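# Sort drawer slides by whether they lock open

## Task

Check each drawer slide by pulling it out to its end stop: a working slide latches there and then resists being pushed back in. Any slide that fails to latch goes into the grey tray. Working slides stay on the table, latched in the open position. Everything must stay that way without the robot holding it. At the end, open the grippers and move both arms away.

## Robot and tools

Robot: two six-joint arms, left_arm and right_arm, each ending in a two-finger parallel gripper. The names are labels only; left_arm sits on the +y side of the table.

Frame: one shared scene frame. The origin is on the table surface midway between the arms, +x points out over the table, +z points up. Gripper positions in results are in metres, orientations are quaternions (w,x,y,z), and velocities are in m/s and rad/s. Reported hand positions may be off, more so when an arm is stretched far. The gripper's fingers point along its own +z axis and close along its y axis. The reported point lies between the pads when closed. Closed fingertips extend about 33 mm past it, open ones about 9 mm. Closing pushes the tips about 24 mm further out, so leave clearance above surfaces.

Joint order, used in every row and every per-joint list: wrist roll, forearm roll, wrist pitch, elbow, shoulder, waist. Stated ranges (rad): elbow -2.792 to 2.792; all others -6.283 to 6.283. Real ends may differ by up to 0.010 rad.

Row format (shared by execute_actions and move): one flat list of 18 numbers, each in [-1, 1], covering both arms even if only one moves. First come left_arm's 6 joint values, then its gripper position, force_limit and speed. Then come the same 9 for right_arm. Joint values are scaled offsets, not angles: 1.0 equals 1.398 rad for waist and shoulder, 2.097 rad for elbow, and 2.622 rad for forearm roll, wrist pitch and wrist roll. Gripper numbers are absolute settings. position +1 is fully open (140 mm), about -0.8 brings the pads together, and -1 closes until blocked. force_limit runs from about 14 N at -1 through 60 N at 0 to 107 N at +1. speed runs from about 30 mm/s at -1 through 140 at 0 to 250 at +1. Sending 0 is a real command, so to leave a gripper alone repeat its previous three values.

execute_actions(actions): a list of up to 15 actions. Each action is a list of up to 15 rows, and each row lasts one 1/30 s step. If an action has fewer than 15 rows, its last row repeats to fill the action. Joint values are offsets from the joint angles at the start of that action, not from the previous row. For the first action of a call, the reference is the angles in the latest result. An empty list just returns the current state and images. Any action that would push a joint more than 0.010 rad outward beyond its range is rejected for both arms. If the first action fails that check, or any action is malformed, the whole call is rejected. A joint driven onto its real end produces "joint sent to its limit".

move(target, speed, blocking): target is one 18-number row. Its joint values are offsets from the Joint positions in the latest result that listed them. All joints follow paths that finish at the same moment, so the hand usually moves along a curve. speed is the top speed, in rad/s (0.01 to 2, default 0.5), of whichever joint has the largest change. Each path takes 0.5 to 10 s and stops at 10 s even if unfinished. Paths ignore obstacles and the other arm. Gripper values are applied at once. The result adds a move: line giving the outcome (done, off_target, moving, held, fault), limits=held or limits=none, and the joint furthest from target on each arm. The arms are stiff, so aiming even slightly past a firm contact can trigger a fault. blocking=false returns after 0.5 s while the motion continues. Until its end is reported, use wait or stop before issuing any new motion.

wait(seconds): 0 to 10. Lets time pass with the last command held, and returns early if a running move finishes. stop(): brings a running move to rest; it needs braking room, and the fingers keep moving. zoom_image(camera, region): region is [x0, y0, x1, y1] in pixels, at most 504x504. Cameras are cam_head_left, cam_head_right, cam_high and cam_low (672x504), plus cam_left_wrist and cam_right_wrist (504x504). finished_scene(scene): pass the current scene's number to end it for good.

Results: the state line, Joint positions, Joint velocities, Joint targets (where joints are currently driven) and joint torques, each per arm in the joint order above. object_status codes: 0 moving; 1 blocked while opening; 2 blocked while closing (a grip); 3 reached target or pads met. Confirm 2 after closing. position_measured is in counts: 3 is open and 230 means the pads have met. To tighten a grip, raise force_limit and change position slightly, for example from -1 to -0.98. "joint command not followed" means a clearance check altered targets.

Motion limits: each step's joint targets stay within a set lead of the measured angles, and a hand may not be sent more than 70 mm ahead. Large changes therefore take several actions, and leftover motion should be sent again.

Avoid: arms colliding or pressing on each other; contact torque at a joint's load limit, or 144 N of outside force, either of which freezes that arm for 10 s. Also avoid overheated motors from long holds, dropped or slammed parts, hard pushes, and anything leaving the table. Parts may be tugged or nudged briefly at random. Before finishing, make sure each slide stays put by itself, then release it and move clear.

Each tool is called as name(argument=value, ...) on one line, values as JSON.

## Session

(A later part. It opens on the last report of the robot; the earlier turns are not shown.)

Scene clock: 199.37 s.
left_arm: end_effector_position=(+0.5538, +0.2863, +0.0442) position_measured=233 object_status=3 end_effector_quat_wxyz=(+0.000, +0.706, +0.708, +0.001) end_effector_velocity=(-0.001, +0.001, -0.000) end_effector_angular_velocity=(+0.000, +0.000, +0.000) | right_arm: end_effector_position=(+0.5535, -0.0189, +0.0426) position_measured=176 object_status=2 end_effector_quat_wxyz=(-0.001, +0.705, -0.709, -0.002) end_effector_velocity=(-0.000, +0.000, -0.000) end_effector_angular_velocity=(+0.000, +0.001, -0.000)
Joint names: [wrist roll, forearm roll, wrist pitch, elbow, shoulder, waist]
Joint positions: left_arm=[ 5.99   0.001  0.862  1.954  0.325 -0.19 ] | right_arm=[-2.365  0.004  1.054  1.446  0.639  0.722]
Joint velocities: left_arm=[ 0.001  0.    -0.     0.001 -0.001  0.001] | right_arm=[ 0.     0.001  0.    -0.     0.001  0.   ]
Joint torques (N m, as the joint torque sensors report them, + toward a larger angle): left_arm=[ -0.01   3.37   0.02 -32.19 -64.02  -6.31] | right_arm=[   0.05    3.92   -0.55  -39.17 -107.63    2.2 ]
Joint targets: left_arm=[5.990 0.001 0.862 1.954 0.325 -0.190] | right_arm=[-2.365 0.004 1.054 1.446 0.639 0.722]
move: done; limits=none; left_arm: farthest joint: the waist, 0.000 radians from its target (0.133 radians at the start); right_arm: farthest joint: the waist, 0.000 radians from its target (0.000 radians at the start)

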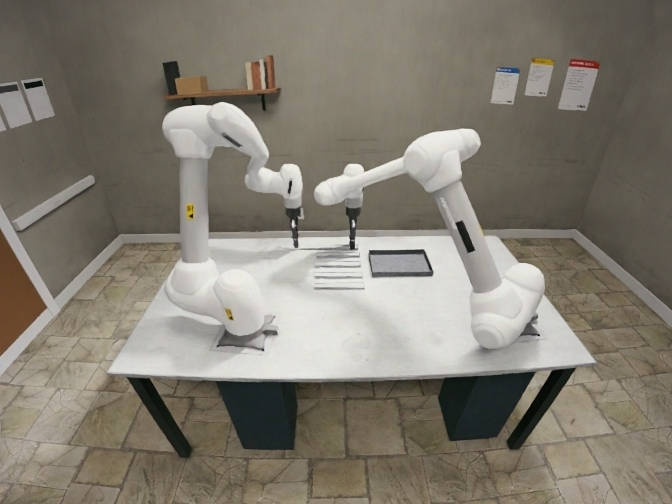

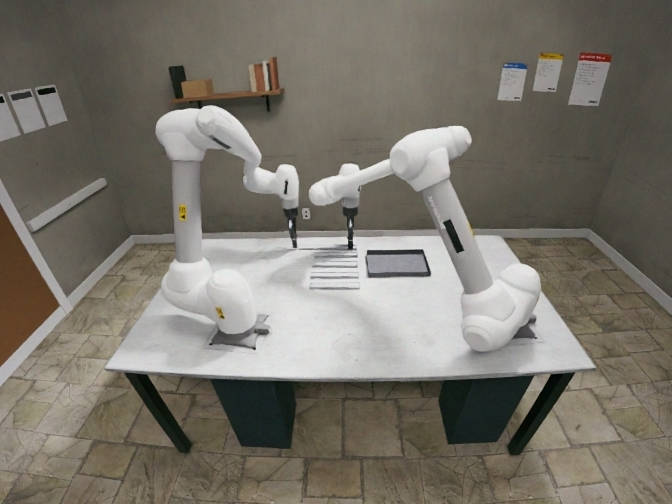

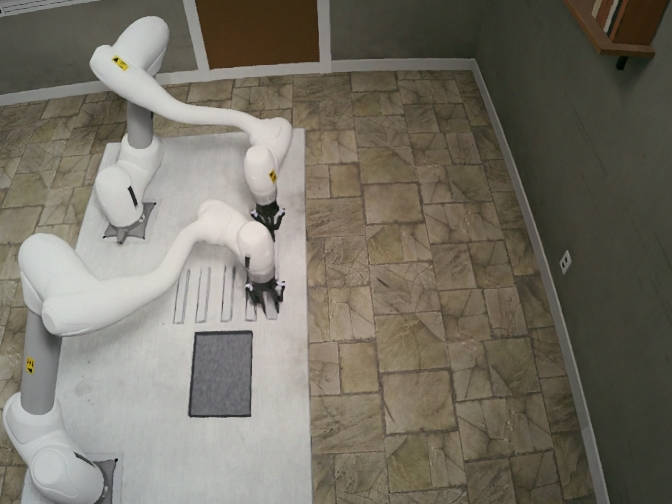

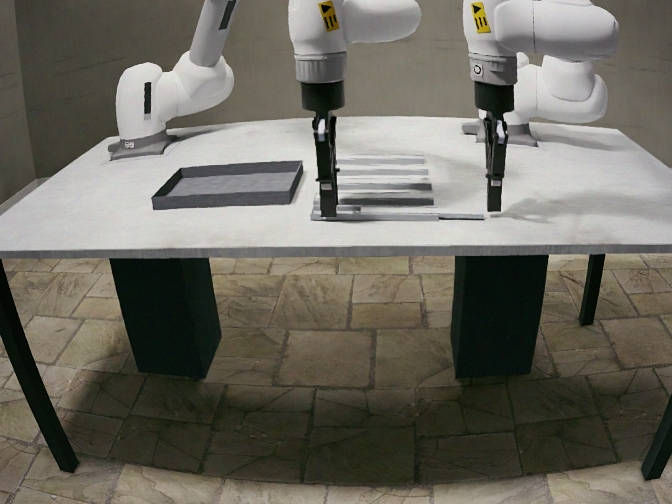

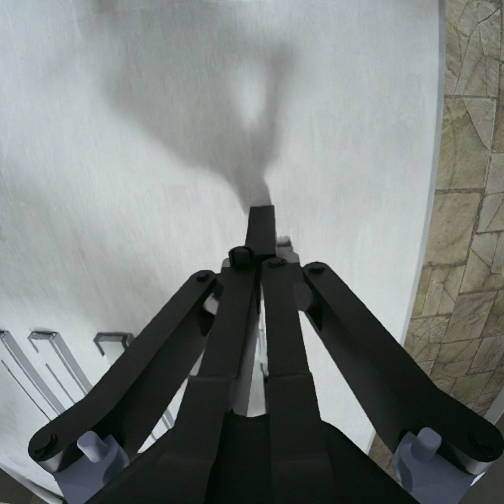

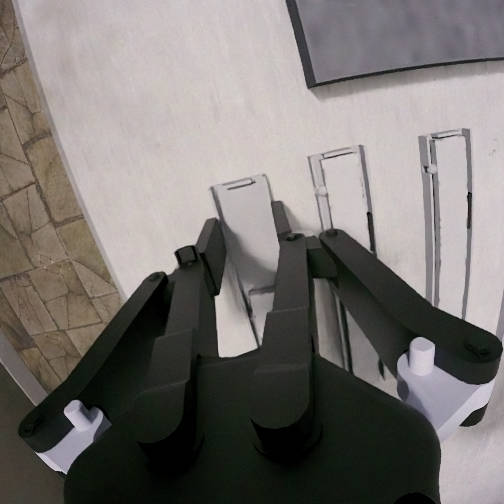

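move(target=[0,0,0.0165,-0.0088,-0.018,0,-0.2,0,0,0,0,0,0,0,0,-1,0.3,-0.7], speed=0.15)

move(target=[-0.0231,0,0.0034,-0.0098,0.0089,-0.0434,-0.2,0,0,0,0,0,0,0,0,-1,0.3,-0.7], speed=0.15)

Scene clock: 222.67 s.
left_arm: end_effector_position=(+0.5545, +0.2862, +0.0678) position_measured=154 object_status=3 end_effector_quat_wxyz=(+0.001, +0.706, +0.708, +0.001) end_effector_velocity=(-0.000, -0.000, +0.000) end_effector_angular_velocity=(+0.000, +0.001, -0.001) | right_arm: end_effector_position=(+0.5535, -0.0189, +0.0426) position_measured=176 object_status=2 end_effector_quat_wxyz=(-0.001, +0.705, -0.709, -0.002) end_effector_velocity=(+0.001, -0.000, +0.000) end_effector_angular_velocity=(+0.000, -0.001, -0.000)
Joint names: [wrist roll, forearm roll, wrist pitch, elbow, shoulder, waist]
Joint positions: left_arm=[ 5.99   0.001  0.905  1.935  0.3   -0.19 ] | right_arm=[-2.365  0.004  1.054  1.446  0.639  0.722]
Joint velocities: left_arm=[ 0.     0.     0.001 -0.    -0.    -0.   ] | right_arm=[-0. -0. -0. -0. -0. -0.]
Joint torques (N m, as the joint torque sensors report them, + toward a larger angle): left_arm=[ -0.23   3.52   0.24 -33.6  -61.61  -5.14] | right_arm=[  -0.03    3.88   -0.5   -39.35 -107.13    3.07]
Joint targets: left_arm=[5.990 0.001 0.905 1.935 0.300 -0.190] | right_arm=[-2.365 0.004 1.054 1.446 0.639 0.722]
move: done; limits=none; left_arm: farthest joint: the waist, 0.000 radians from its target (0.000 radians at the start); right_arm: farthest joint: the waist, 0.000 radians from its target (0.000 radians at the start)

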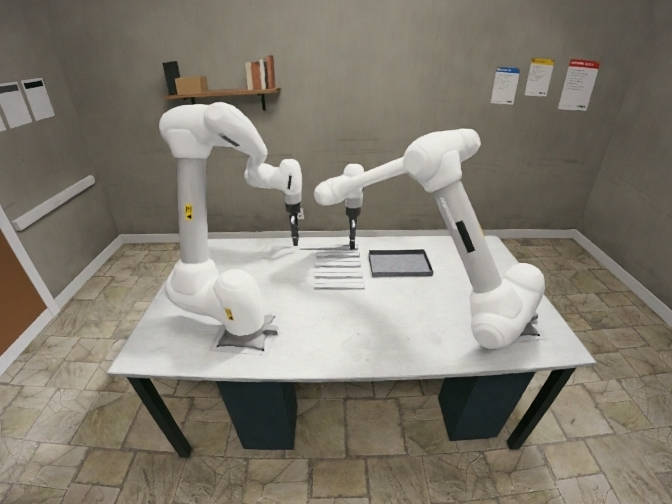

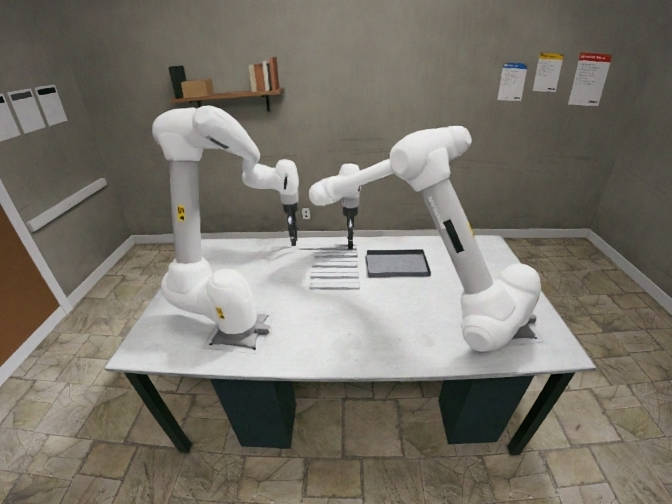

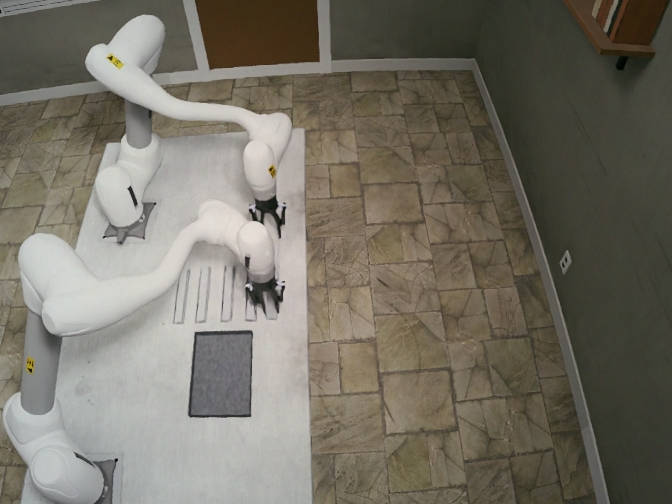

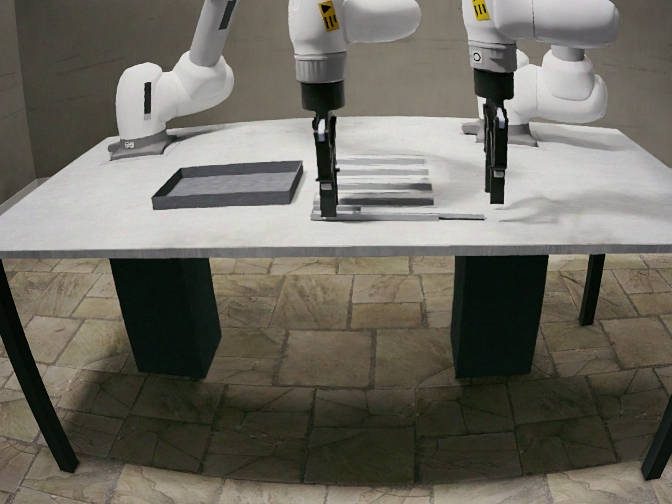

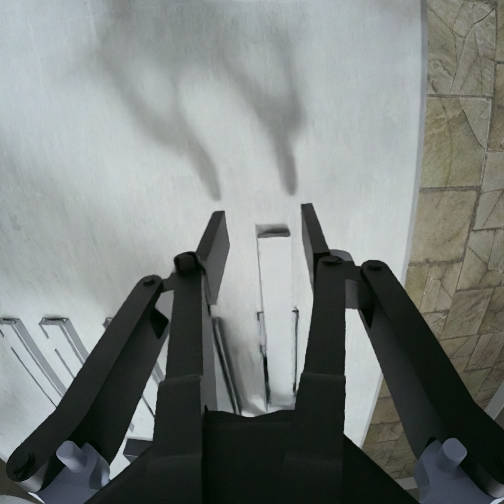

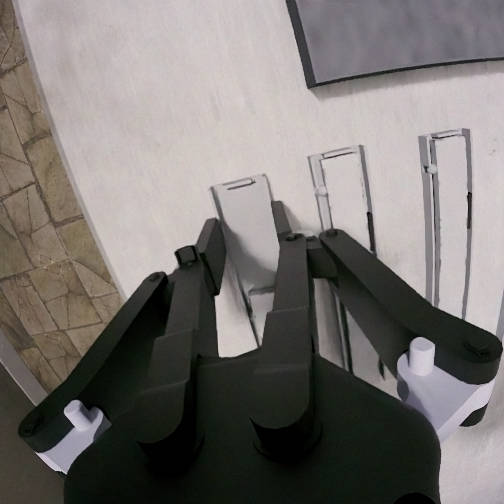

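Scene clock: 223.43 s.
left_arm: end_effector_position=(+0.5538, +0.2462, +0.0691) position_measured=154 object_status=3 end_effector_quat_wxyz=(+0.000, +0.706, +0.708, +0.001) end_effector_velocity=(+0.002, -0.001, +0.001) end_effector_angular_velocity=(-0.001, -0.002, +0.001) | right_arm: end_effector_position=(+0.5535, -0.0189, +0.0426) position_measured=176 object_status=2 end_effector_quat_wxyz=(-0.001, +0.705, -0.709, -0.002) end_effector_velocity=(+0.001, +0.000, -0.000) end_effector_angular_velocity=(+0.000, -0.000, -0.001)
Joint names: [wrist roll, forearm roll, wrist pitch, elbow, shoulder, waist]
Joint positions: left_arm=[ 5.929  0.001  0.914  1.915  0.312 -0.25 ] | right_arm=[-2.365  0.004  1.054  1.446  0.639  0.722]
Joint velocities: left_arm=[-0.001 -0.001 -0.    -0.003  0.001  0.   ] | right_arm=[ 0.     0.     0.    -0.001  0.001 -0.001]
Joint torques (N m, as the joint torque sensors report them, + toward a larger angle): left_arm=[ -0.14   3.45  -0.02 -33.61 -64.49  -4.87] | right_arm=[   0.15    3.84   -0.45  -39.61 -106.4     2.63]
Joint targets: left_arm=[5.929 0.001 0.914 1.915 0.312 -0.250] | right_arm=[-2.365 0.004 1.054 1.446 0.639 0.722]
move: done; limits=none; left_arm: farthest joint: the waist, 0.000 radians from its target (0.061 radians at the start); right_arm: farthest joint: the waist, 0.000 radians from its target (0.000 radians at the start)

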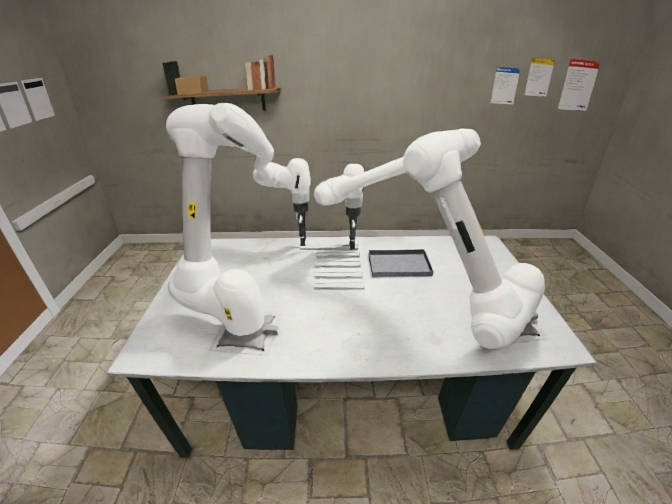

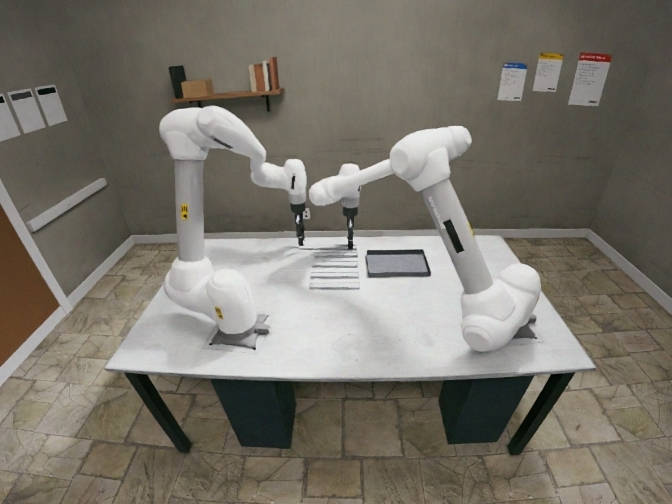

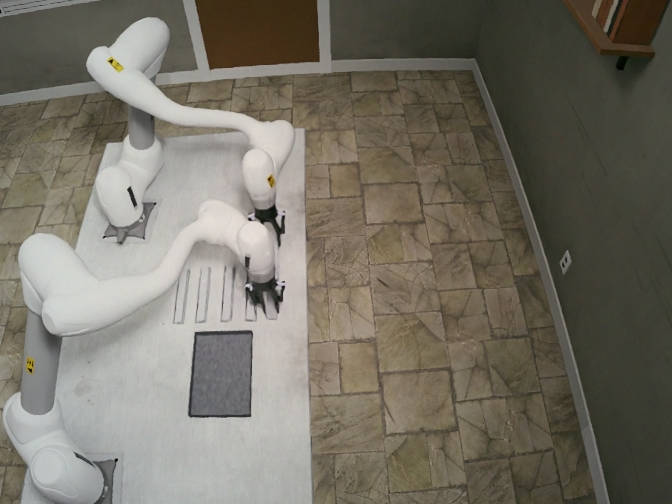

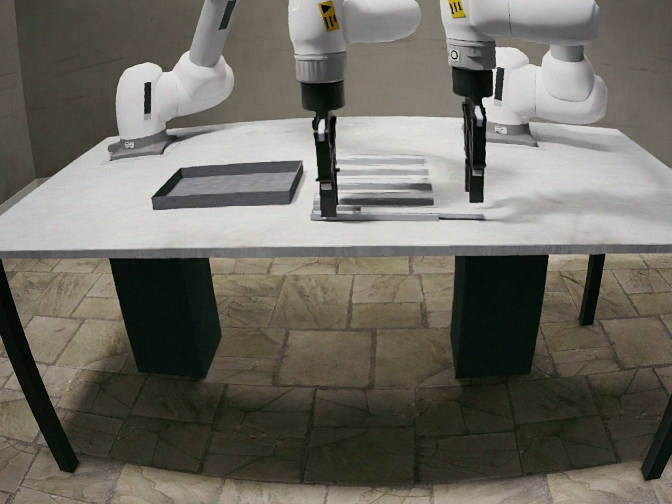

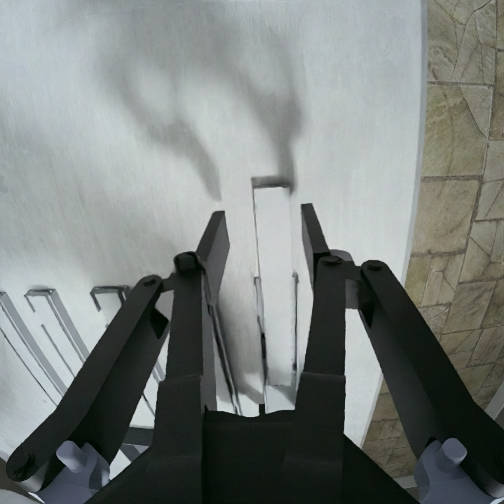

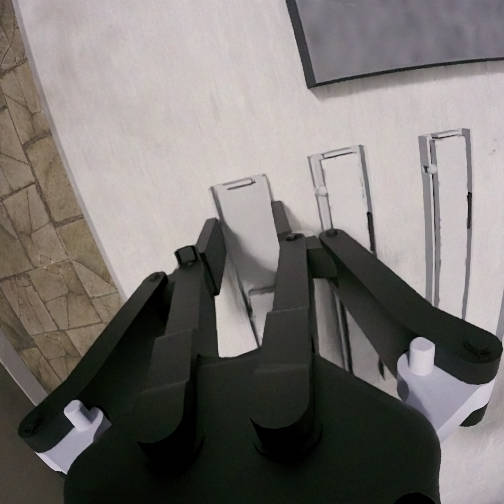

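move(target=[0.0008,0,-0.0174,0.0057,0.0241,0.0016,-0.2,0,0,0,0,0,0,0,0,-1,0.3,-0.7], speed=0.06)

move(target=[0,0,0,0,0,0,-1,-0.3,-0.6,0,0,0,0,0,0,-1,0.3,-0.7])

wait(seconds=1)

Scene clock: 234.17 s.
left_arm: end_effector_position=(+0.5578, +0.2463, +0.0425) position_measured=154 object_status=3 end_effector_quat_wxyz=(+0.000, +0.706, +0.708, +0.001) end_effector_velocity=(-0.001, -0.000, -0.000) end_effector_angular_velocity=(-0.000, +0.000, -0.000) | right_arm: end_effector_position=(+0.5535, -0.0189, +0.0426) position_measured=176 object_status=2 end_effector_quat_wxyz=(-0.001, +0.705, -0.709, -0.002) end_effector_velocity=(-0.001, +0.000, -0.001) end_effector_angular_velocity=(-0.000, +0.001, +0.000)
Joint names: [wrist roll, forearm roll, wrist pitch, elbow, shoulder, waist]
Joint positions: left_arm=[ 5.931  0.001  0.868  1.927  0.346 -0.248] | right_arm=[-2.365  0.004  1.054  1.446  0.639  0.722]
Joint velocities: left_arm=[-0.    -0.    -0.001  0.002 -0.001 -0.001] | right_arm=[0.    0.    0.    0.001 0.    0.001]
Joint torques (N m, as the joint torque sensors report them, + toward a larger angle): left_arm=[ -0.17   3.23  -0.02 -32.73 -65.92  -5.34] | right_arm=[   0.09    3.89   -0.56  -39.5  -107.79    2.06]
Joint targets: left_arm=[5.931 0.001 0.868 1.927 0.346 -0.248] | right_arm=[-2.365 0.004 1.054 1.446 0.639 0.722]
move: done; limits=none; left_arm: farthest joint: the waist, 0.000 radians from its target (0.003 radians at the start); right_arm: farthest joint: the waist, 0.000 radians from its target (0.000 radians at the start)

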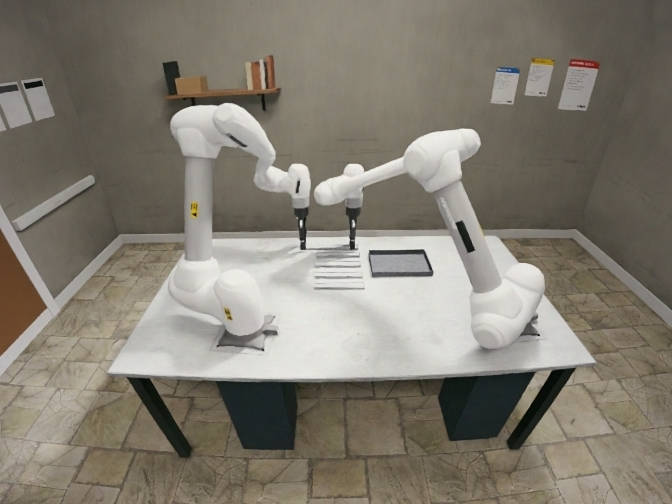

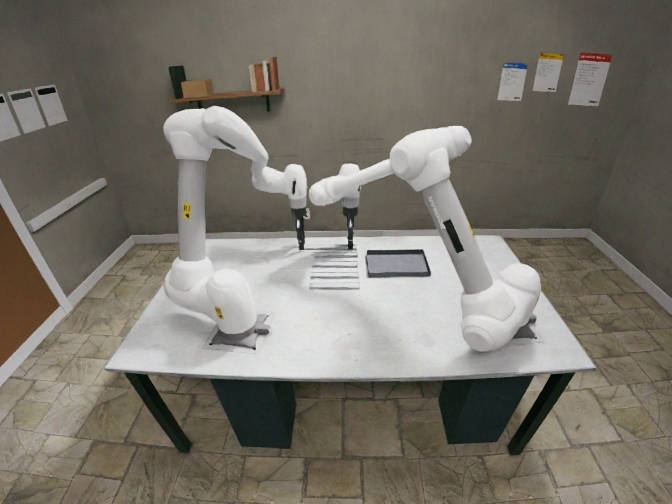

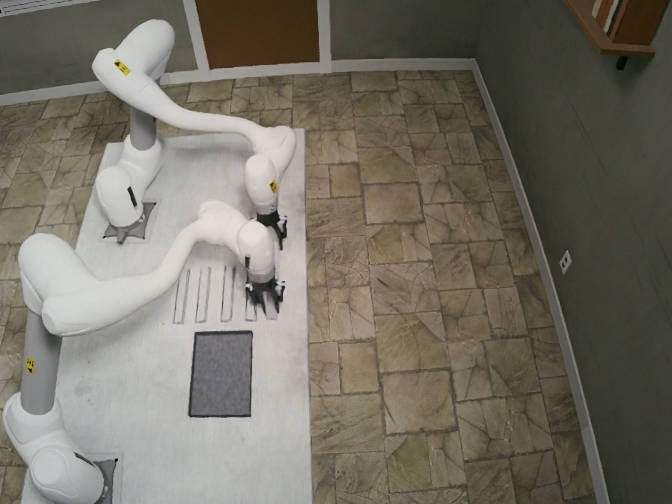

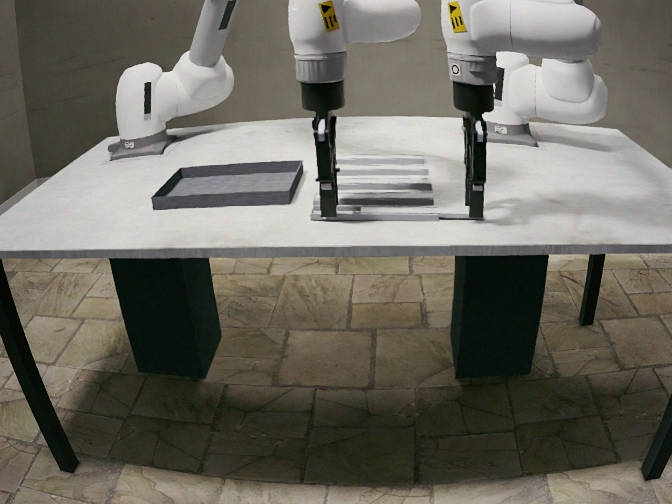

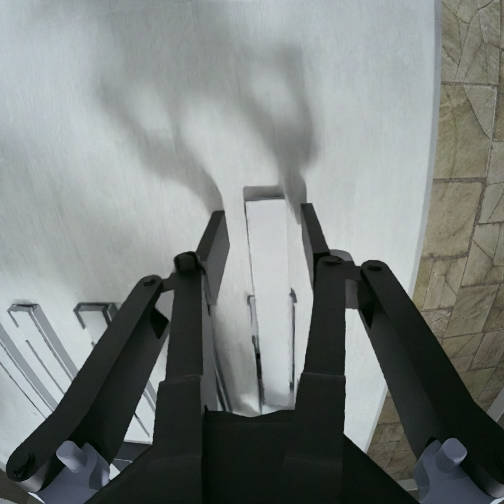

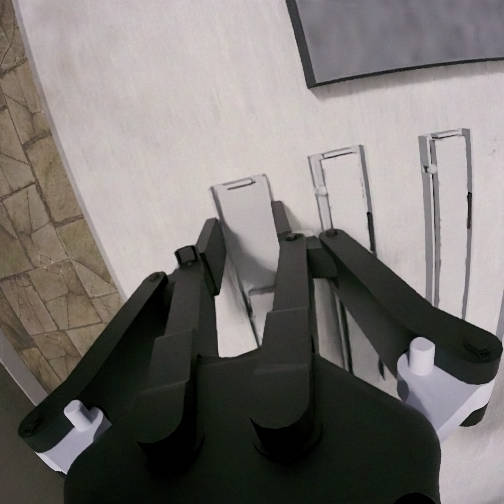

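Scene clock: 234.73 s.
left_arm: end_effector_position=(+0.5578, +0.2463, +0.0425) position_measured=195 object_status=2 end_effector_quat_wxyz=(+0.000, +0.706, +0.708, +0.001) end_effector_velocity=(-0.000, +0.001, +0.001) end_effector_angular_velocity=(+0.000, -0.000, +0.001) | right_arm: end_effector_position=(+0.5535, -0.0189, +0.0426) position_measured=176 object_status=2 end_effector_quat_wxyz=(-0.001, +0.705, -0.709, -0.002) end_effector_velocity=(-0.000, -0.000, -0.000) end_effector_angular_velocity=(+0.000, +0.001, -0.001)
Joint names: [wrist roll, forearm roll, wrist pitch, elbow, shoulder, waist]
Joint positions: left_arm=[ 5.931  0.001  0.868  1.927  0.346 -0.248] | right_arm=[-2.365  0.004  1.054  1.446  0.639  0.722]
Joint velocities: left_arm=[-0.     0.     0.001  0.    -0.002  0.001] | right_arm=[ 0.     0.001 -0.     0.001 -0.    -0.001]
Joint torques (N m, as the joint torque sensors report them, + toward a larger angle): left_arm=[ -0.53   2.56   0.46 -26.97 -58.14  -5.77] | right_arm=[   0.79    4.33   -1.43  -38.76 -103.26    1.59]
Joint targets: left_arm=[5.931 0.001 0.868 1.927 0.346 -0.248] | right_arm=[-2.365 0.004 1.054 1.446 0.639 0.722]
move: done; limits=none; left_arm: farthest joint: the waist, 0.000 radians from its target (0.000 radians at the start); right_arm: farthest joint: the waist, 0.000 radians from its target (0.000 radians at the start)

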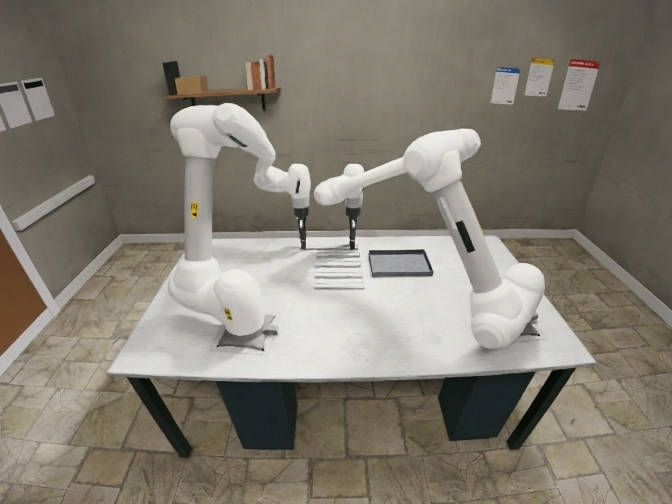

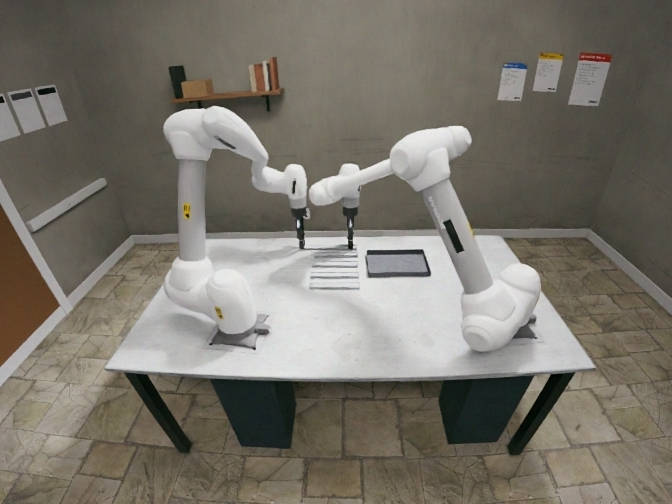

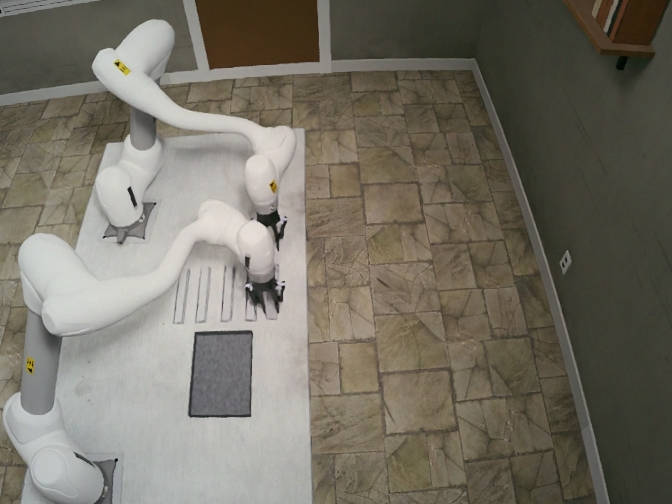

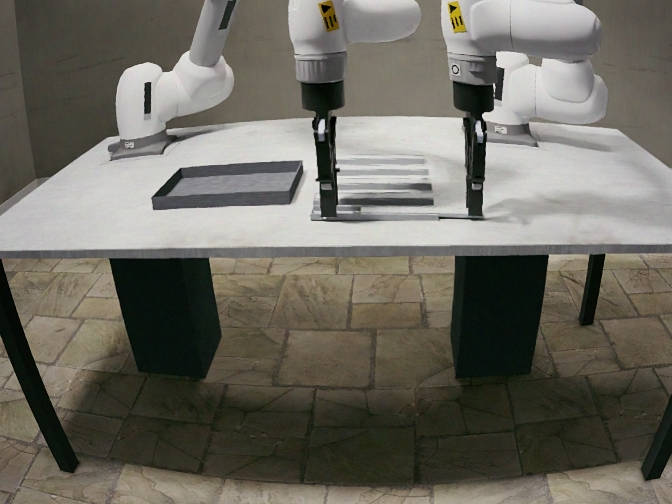

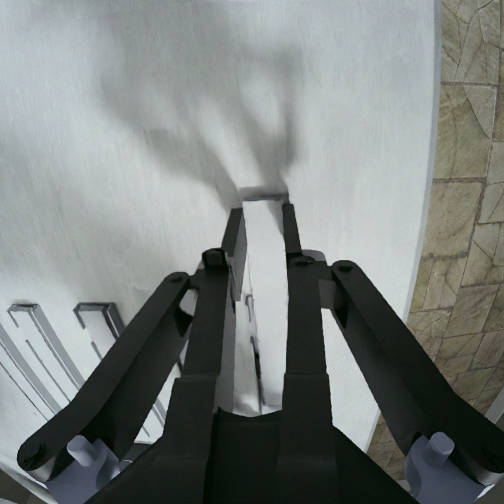

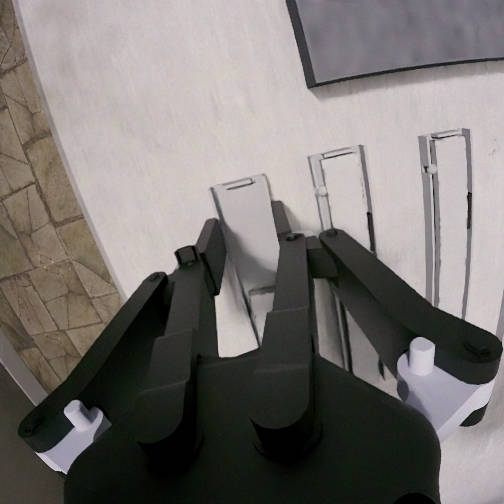

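Scene clock: 235.73 s.
left_arm: end_effector_position=(+0.5578, +0.2463, +0.0425) position_measured=195 object_status=2 end_effector_quat_wxyz=(+0.000, +0.706, +0.708, +0.001) end_effector_velocity=(-0.001, -0.002, +0.001) end_effector_angular_velocity=(-0.000, -0.002, -0.003) | right_arm: end_effector_position=(+0.5535, -0.0189, +0.0426) position_measured=176 object_status=2 end_effector_quat_wxyz=(-0.001, +0.705, -0.709, -0.002) end_effector_velocity=(+0.000, +0.001, -0.000) end_effector_angular_velocity=(+0.000, -0.001, +0.001)
Joint names: [wrist roll, forearm roll, wrist pitch, elbow, shoulder, waist]
Joint positions: left_arm=[ 5.931  0.001  0.868  1.927  0.346 -0.248] | right_arm=[-2.365  0.004  1.054  1.446  0.639  0.722]
Joint velocities: left_arm=[-0.     0.001 -0.     0.001 -0.002 -0.003] | right_arm=[-0.    -0.    -0.    -0.001  0.001  0.   ]
Joint torques (N m, as the joint torque sensors report them, + toward a larger angle): left_arm=[ -0.45   2.52   0.64 -25.6  -58.11  -6.06] | right_arm=[   0.76    4.48   -1.35  -38.23 -103.64    1.04]
Joint targets: left_arm=[5.931 0.001 0.868 1.927 0.346 -0.248] | right_arm=[-2.365 0.004 1.054 1.446 0.639 0.722]
wait: 1.00 s; at rest by 0.17 s

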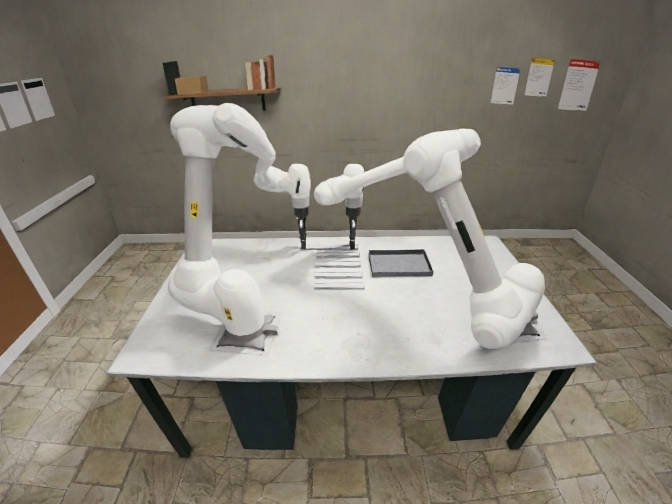

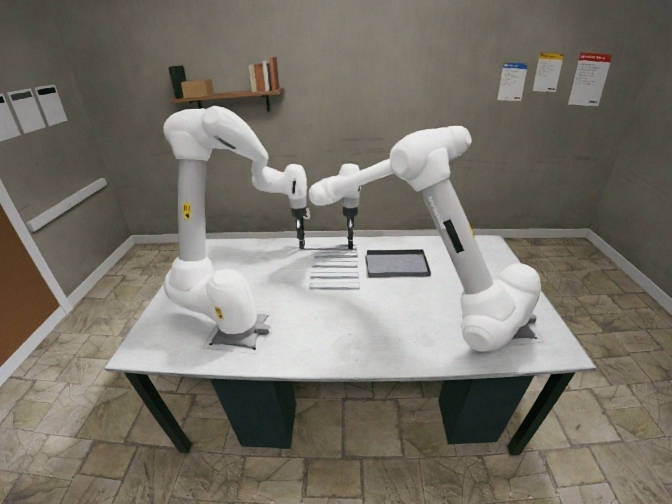

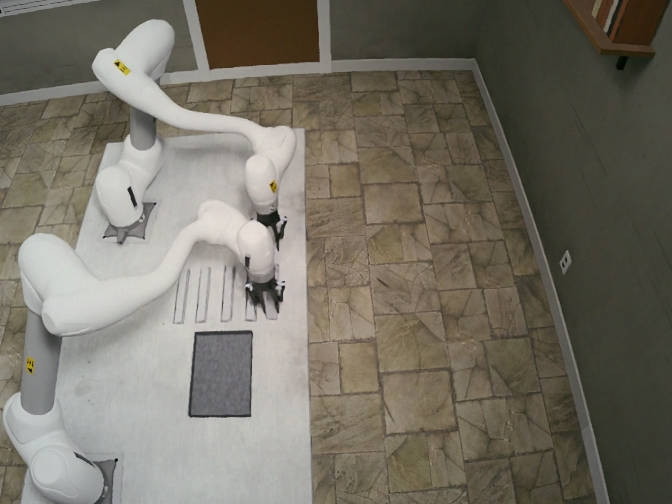

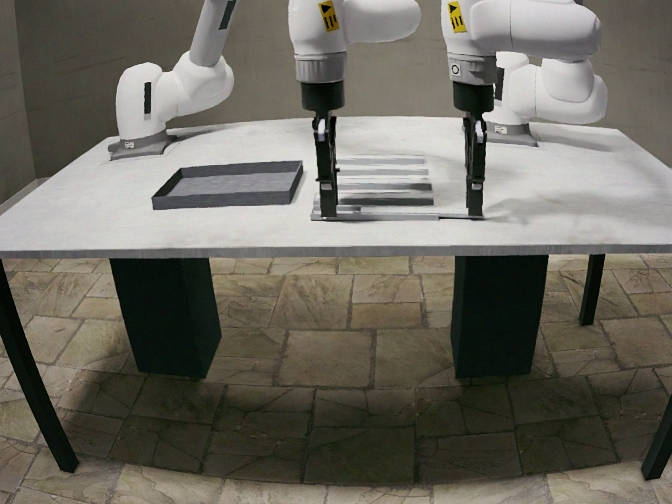

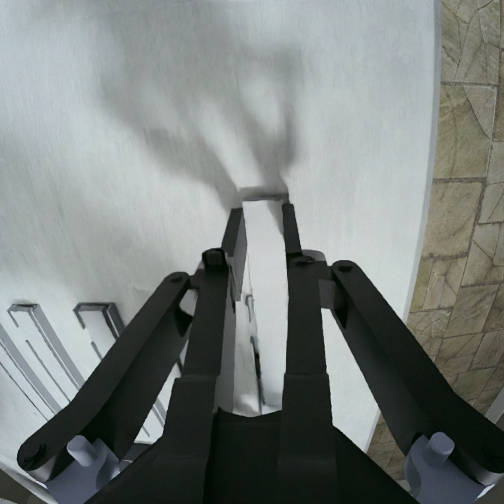

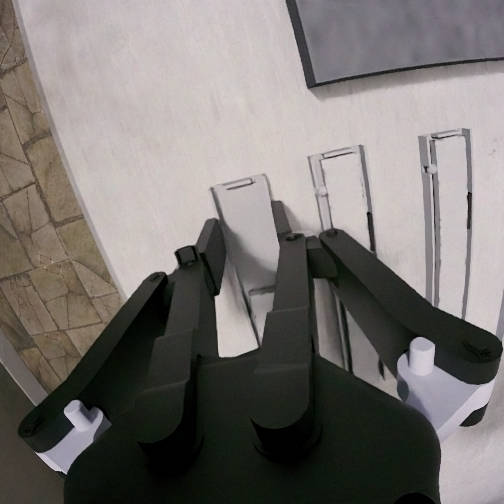

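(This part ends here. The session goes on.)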